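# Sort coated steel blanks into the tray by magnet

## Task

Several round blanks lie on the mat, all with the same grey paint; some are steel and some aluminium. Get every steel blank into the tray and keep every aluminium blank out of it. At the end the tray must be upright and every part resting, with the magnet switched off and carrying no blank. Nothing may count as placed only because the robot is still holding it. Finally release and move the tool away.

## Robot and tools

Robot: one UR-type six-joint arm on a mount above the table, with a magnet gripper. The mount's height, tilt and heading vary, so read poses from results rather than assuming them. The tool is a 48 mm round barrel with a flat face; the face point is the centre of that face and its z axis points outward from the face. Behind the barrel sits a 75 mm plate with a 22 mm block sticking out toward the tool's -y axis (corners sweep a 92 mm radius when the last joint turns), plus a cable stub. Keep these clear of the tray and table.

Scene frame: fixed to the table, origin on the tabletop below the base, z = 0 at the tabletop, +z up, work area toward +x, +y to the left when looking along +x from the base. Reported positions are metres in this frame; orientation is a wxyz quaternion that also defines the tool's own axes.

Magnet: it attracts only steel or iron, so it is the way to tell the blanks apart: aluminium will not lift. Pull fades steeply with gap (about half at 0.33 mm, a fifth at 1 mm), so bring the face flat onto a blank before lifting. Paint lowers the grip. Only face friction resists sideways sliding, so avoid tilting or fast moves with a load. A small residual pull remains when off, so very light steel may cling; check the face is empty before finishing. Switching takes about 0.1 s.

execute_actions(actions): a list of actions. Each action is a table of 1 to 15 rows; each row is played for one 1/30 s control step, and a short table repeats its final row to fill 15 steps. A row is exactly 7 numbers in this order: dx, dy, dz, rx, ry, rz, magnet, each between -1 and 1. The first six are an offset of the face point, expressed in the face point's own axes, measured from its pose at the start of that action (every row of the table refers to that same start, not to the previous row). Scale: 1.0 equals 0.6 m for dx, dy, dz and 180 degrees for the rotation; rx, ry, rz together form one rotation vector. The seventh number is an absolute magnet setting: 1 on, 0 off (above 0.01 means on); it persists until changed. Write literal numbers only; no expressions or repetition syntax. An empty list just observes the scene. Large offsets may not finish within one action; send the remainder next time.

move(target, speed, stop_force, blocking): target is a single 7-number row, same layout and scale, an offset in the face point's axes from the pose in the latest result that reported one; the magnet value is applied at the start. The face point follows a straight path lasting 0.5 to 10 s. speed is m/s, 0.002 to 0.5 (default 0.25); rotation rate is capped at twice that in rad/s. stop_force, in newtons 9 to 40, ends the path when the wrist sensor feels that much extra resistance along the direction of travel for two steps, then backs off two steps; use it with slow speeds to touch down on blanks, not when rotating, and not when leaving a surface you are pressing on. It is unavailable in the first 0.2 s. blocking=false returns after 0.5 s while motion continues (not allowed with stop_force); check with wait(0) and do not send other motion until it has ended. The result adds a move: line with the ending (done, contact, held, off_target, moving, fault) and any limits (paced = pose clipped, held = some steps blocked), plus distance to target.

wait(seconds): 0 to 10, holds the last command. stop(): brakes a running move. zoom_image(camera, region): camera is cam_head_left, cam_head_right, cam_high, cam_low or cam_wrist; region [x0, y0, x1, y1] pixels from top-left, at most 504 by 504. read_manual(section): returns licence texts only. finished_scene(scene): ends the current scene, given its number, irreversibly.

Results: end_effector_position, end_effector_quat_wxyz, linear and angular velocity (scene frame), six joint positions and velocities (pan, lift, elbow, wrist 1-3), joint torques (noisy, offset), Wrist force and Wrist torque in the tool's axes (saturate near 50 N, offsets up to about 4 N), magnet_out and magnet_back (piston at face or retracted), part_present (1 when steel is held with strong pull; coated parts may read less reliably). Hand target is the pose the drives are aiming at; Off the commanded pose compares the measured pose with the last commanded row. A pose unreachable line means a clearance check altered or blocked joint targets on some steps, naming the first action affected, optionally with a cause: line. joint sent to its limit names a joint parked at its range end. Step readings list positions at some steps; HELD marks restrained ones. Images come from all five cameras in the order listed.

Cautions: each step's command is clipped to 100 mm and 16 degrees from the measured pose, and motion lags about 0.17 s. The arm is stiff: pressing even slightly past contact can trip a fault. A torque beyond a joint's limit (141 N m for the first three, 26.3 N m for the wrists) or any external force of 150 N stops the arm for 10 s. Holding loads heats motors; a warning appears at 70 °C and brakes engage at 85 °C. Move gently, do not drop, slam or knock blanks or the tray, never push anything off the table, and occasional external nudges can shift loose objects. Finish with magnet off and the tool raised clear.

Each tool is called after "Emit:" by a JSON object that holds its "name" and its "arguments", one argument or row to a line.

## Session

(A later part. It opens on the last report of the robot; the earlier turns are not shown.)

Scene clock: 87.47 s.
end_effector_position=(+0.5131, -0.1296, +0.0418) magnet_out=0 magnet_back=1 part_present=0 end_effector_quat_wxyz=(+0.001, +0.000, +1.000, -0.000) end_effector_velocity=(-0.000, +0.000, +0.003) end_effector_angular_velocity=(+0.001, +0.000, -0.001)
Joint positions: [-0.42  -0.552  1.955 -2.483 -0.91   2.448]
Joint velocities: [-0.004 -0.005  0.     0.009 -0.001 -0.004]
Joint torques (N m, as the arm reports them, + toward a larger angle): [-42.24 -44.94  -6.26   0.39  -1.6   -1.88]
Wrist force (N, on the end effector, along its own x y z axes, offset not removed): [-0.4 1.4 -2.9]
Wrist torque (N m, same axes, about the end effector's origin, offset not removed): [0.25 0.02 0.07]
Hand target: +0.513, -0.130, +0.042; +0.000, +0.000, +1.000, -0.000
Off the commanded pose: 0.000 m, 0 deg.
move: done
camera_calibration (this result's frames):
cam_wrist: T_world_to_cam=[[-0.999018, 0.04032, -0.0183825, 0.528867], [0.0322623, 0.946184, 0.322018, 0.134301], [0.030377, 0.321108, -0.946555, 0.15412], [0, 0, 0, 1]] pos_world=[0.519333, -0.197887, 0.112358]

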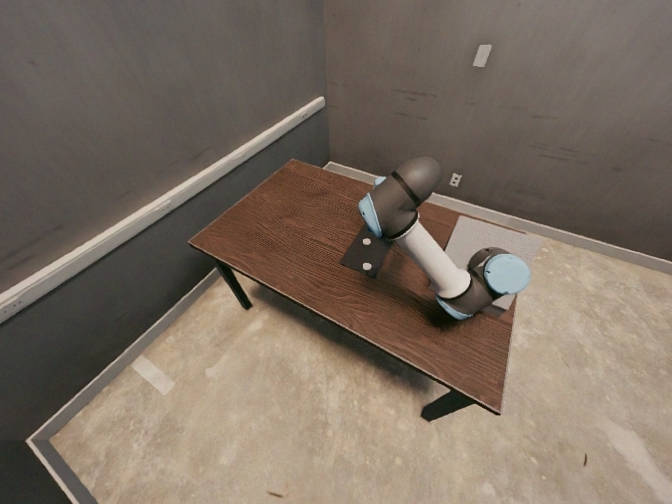

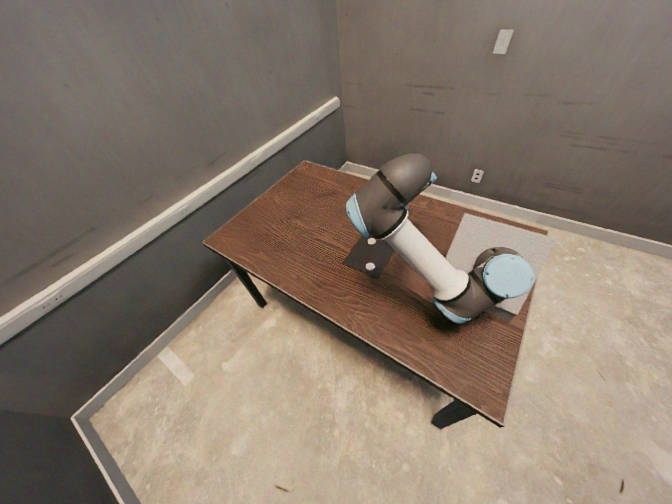

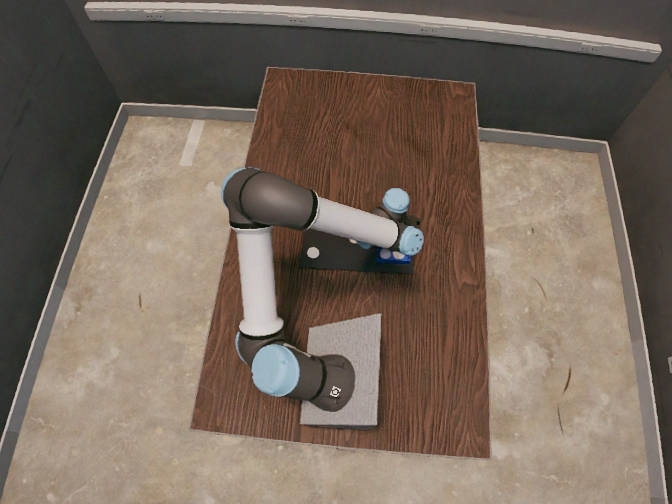

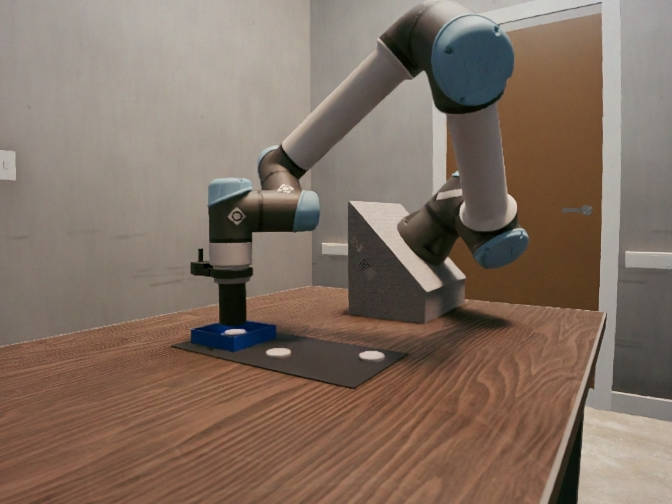

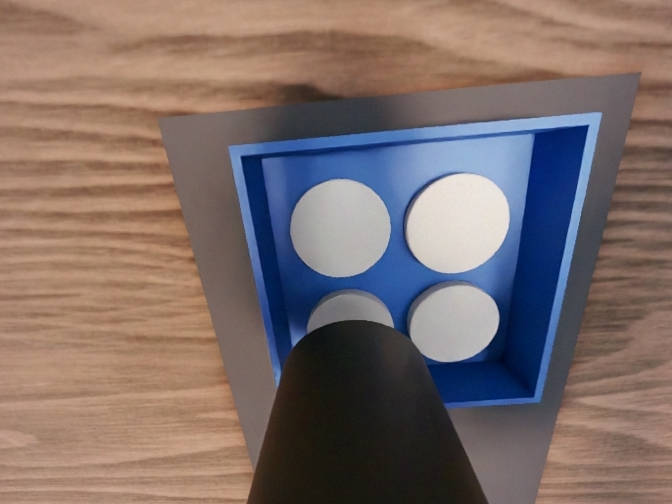

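Emit:
{"name": "move", "arguments": {
  "target": [0.1118,0.4068,0.0542,0,0,0,0],
  "speed": 0.22
}}

Emit:
{"name": "execute_actions", "arguments": {
  "actions": [
    [[0,0,0,0,0,0,1],[0,0,0,0,0,0,1],[0,0,0,0,0,0,1],[0,0,0,0,0,0,1],[0,0,0,0,0,0,1],[0,0,-0.003,0,0,0,1],[0,0,-0.006,0,0,0,1],[0,0,-0.01,0,0,0,1],[0,0,-0.015,0,0,0,1],[0,0,-0.02,0,0,0,1]]
  ]
}}

Scene clock: 91.83 s.
end_effector_position=(+0.4465, +0.1141, +0.0093) magnet_out=0 magnet_back=1 part_present=0 end_effector_quat_wxyz=(+0.001, +0.000, +1.000, -0.000) end_effector_velocity=(-0.000, +0.002, +0.000) end_effector_angular_velocity=(-0.001, -0.002, +0.000)
Joint positions: [-0.084 -0.952  2.3   -2.709 -0.793  2.868]
Joint velocities: [ 0.004 -0.004  0.001 -0.004 -0.     0.007]
Joint torques (N m, as the arm reports them, + toward a larger angle): [-22.83 -35.7   -3.02  -4.7    1.84   2.4 ]
Wrist force (N, on the end effector, along its own x y z axes, offset not removed): [-0.7 0.2 -2.6]
Wrist torque (N m, same axes, about the end effector's origin, offset not removed): [-0.05 -0.04 0.01]
Hand target: +0.446, +0.114, +0.009; +0.001, +0.000, +1.000, -0.000
Off the commanded pose: 0.001 m, 0 deg.
move: done
camera_calibration (this result's frames):
cam_wrist: T_world_to_cam=[[-0.999013, 0.0403399, -0.0186021, 0.451973], [0.0322234, 0.946319, 0.321623, -0.0836824], [0.0305778, 0.320706, -0.946685, 0.0471288], [0, 0, 0, 1]] pos_world=[0.452782, 0.0458432, 0.0799379]

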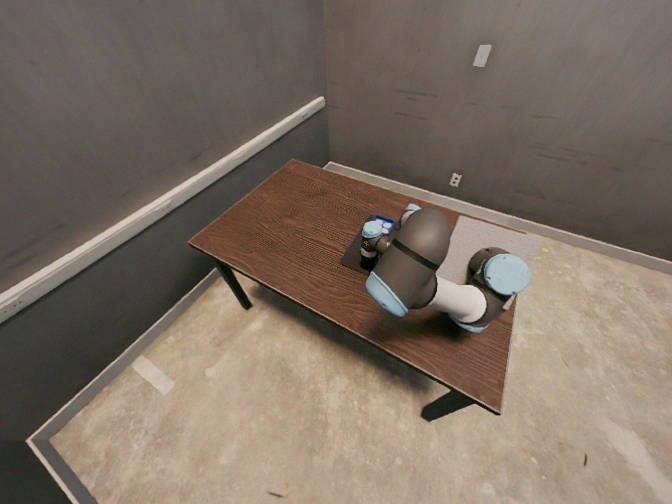

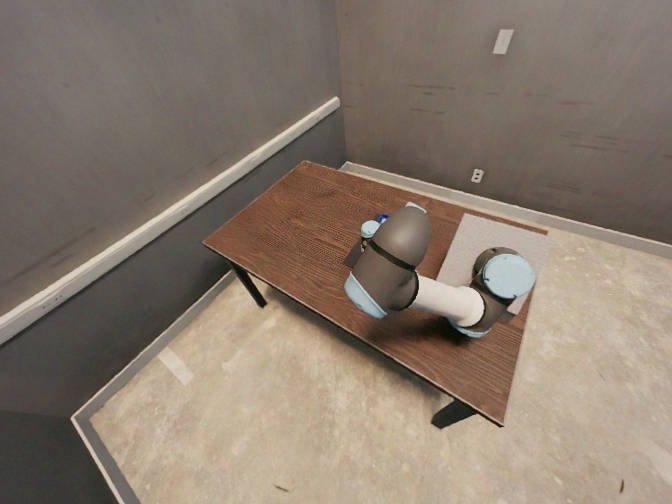

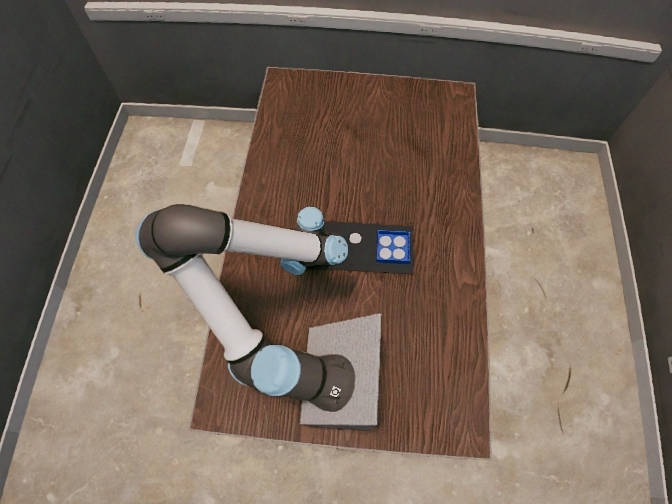

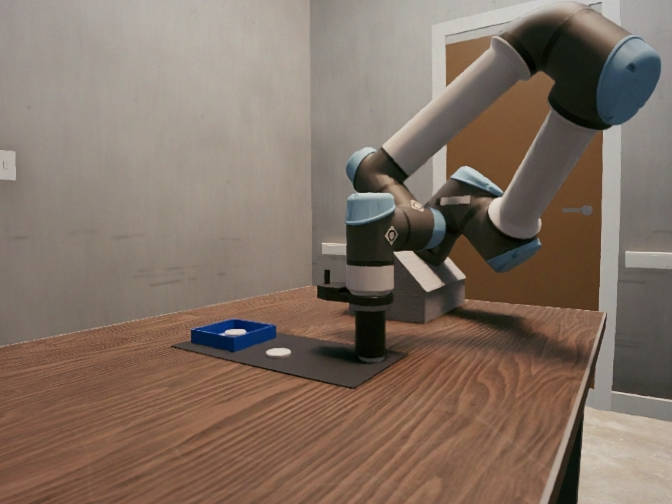

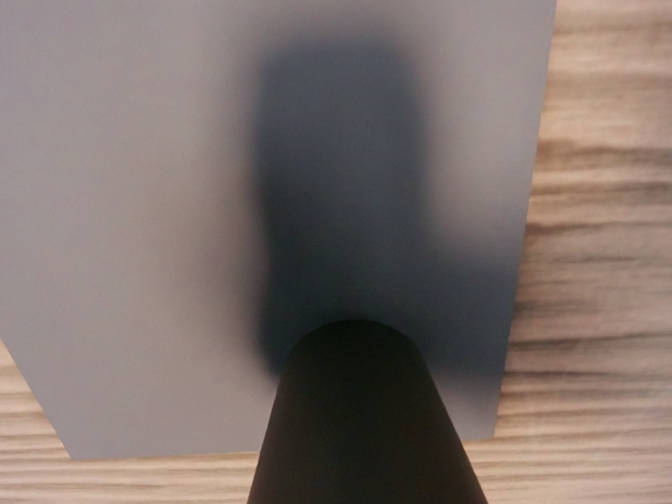

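Scene clock: 92.33 s.
end_effector_position=(+0.4466, +0.1141, +0.0187) magnet_out=1 magnet_back=0 part_present=0 end_effector_quat_wxyz=(+0.001, +0.000, +1.000, -0.000) end_effector_velocity=(+0.000, -0.000, +0.022) end_effector_angular_velocity=(-0.000, +0.000, +0.000)
Joint positions: [-0.099 -0.977  2.303 -2.673 -0.796  2.848]
Joint velocities: [-0.036 -0.057  0.005  0.086 -0.008 -0.049]
Joint torques (N m, as the arm reports them, + toward a larger angle): [-33.94 -34.58  -3.95   0.91  -1.76  -1.8 ]
Wrist force (N, on the end effector, along its own x y z axes, offset not removed): [-2.5 3.8 0.6]
Wrist torque (N m, same axes, about the end effector's origin, offset not removed): [0.56 0.06 0.03]
Hand target: +0.447, +0.114, +0.021; +0.001, +0.000, +1.000, -0.000
Off the commanded pose: 0.003 m, 0 deg.
Step readings (end_effector_position):
0: (+0.4465, +0.1141, +0.0093)
1: (+0.4465, +0.1142, +0.0093)
2: (+0.4465, +0.1142, +0.0093)
4: (+0.4465, +0.1142, +0.0093)
8: (+0.4466, +0.1142, +0.0100)
15: end_effector_position above
camera_calibration (this result's frames):
cam_wrist: T_world_to_cam=[[-0.999002, 0.0403594, -0.0191111, 0.452179], [0.0320797, 0.946336, 0.321587, -0.0866464], [0.0310646, 0.320654, -0.946687, 0.0557824], [0, 0, 0, 1]] pos_world=[0.452775, 0.0458602, 0.0893145]

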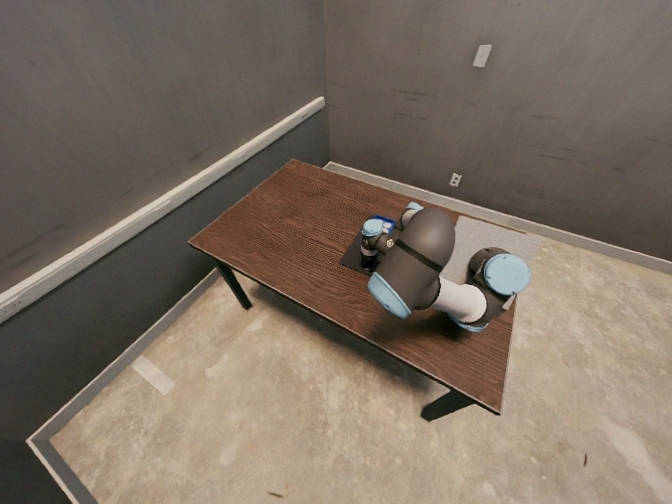

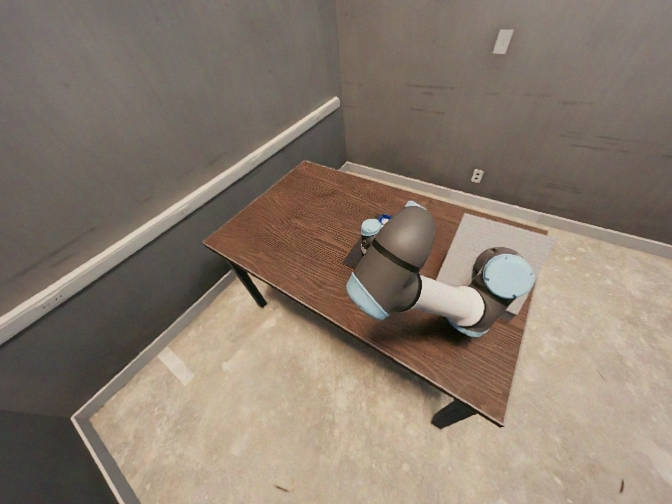

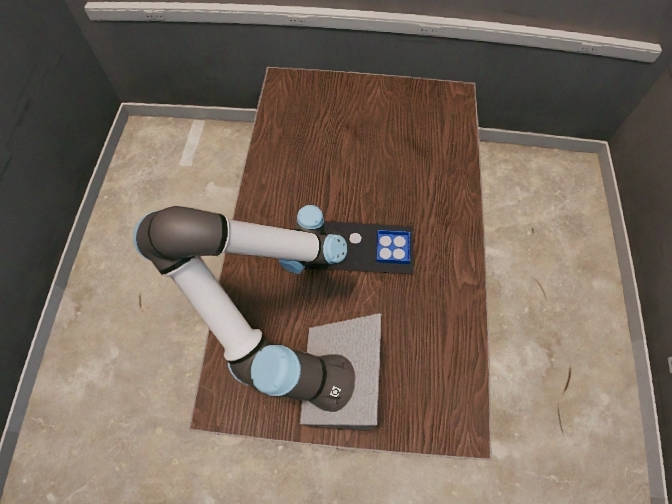

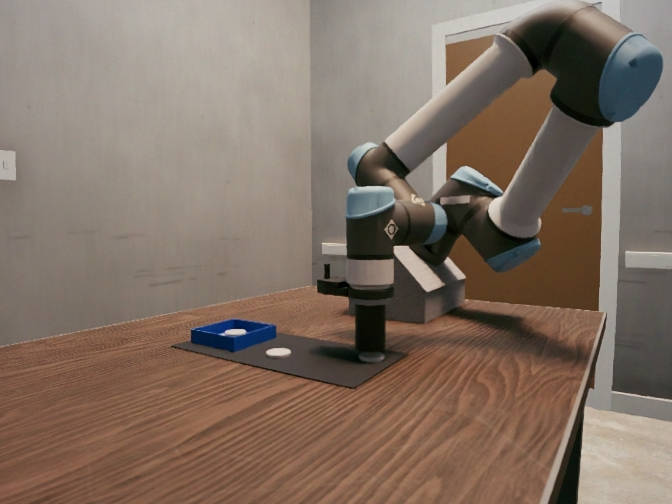

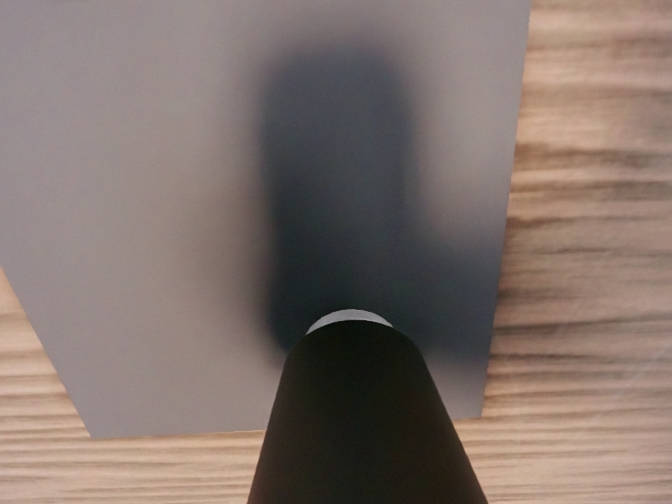

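Emit:
{"name": "move", "arguments": {
  "target": [0,0,-0.19,0,0,0,0],
  "speed": 0.2
}}

Scene clock: 94.23 s.
end_effector_position=(+0.4464, +0.1141, +0.1323) magnet_out=0 magnet_back=1 part_present=0 end_effector_quat_wxyz=(+0.001, +0.000, +1.000, -0.000) end_effector_velocity=(-0.000, +0.000, +0.002) end_effector_angular_velocity=(+0.003, +0.004, -0.002)
Joint positions: [-0.28  -1.243  2.274 -2.217 -0.85   2.613]
Joint velocities: [-0.004 -0.004 -0.003  0.017 -0.001 -0.007]
Joint torques (N m, as the arm reports them, + toward a larger angle): [-29.11 -27.09 -24.13   0.29  -1.45  -1.76]
Wrist force (N, on the end effector, along its own x y z axes, offset not removed): [1.6 -0.7 2.6]
Wrist torque (N m, same axes, about the end effector's origin, offset not removed): [-0.01 -0.23 0.16]
Hand target: +0.446, +0.114, +0.133; +0.001, +0.000, +1.000, -0.000
Off the commanded pose: 0.000 m, 0 deg.
move: done
camera_calibration (this result's frames):
cam_wrist: T_world_to_cam=[[-0.998999, 0.0403655, -0.0192855, 0.454183], [0.0320248, 0.946289, 0.321731, -0.123174], [0.0312365, 0.320791, -0.946635, 0.163282], [0, 0, 0, 1]] pos_world=[0.452573, 0.0458457, 0.202956]

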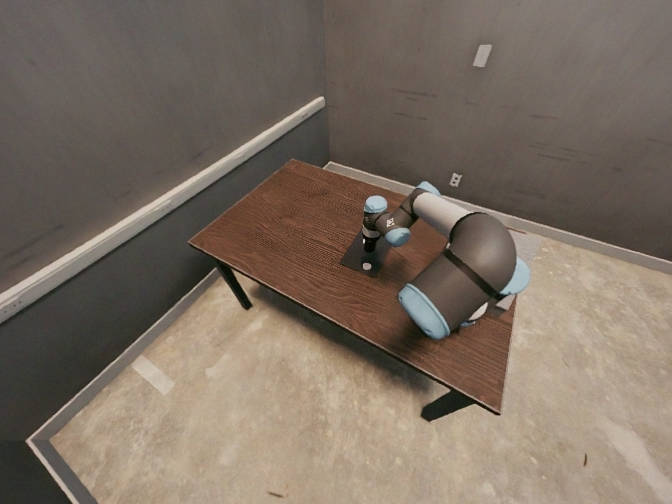

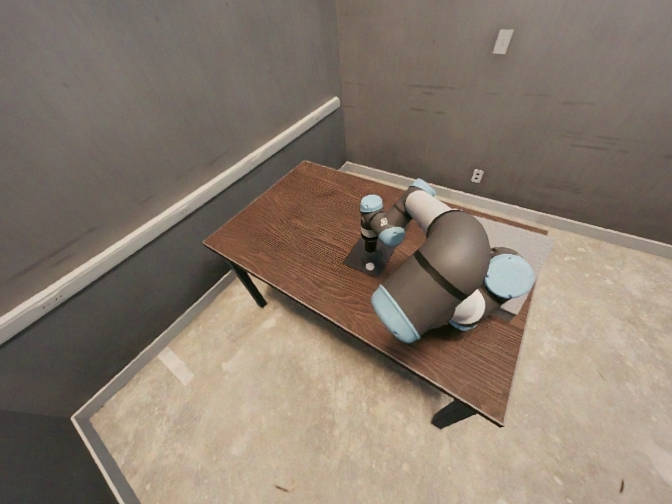

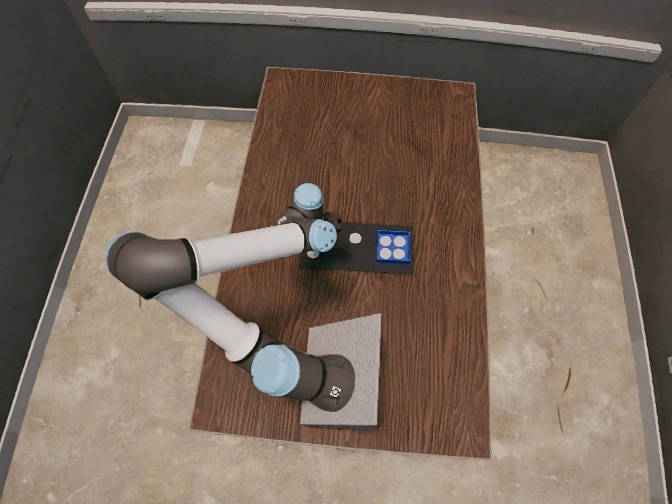

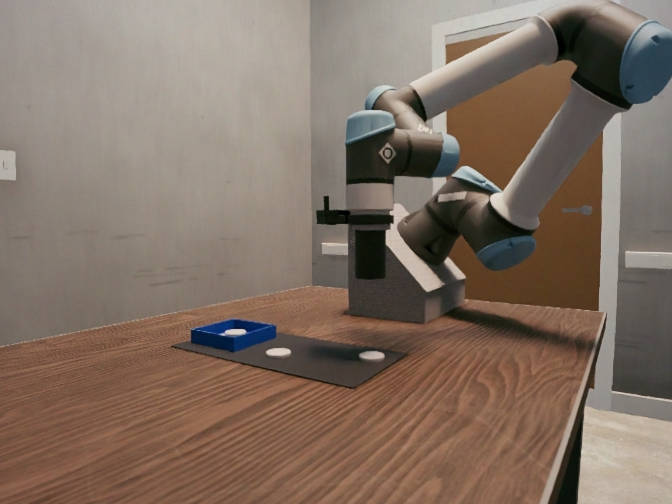

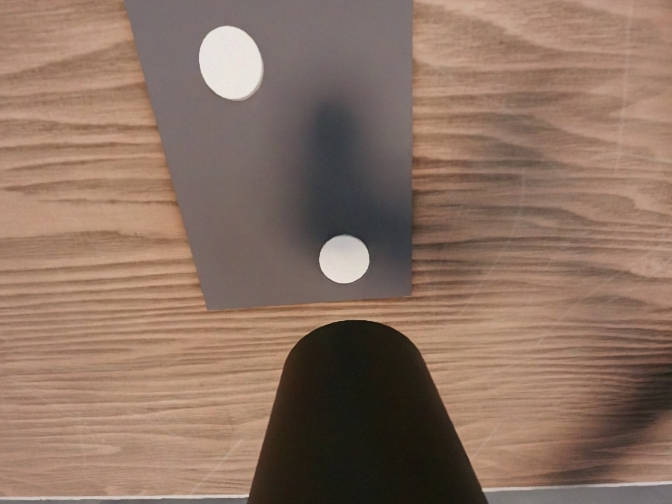

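Emit:
{"name": "finished_scene", "arguments": {
  "scene": 2
}}

The scene is finished: the task was done.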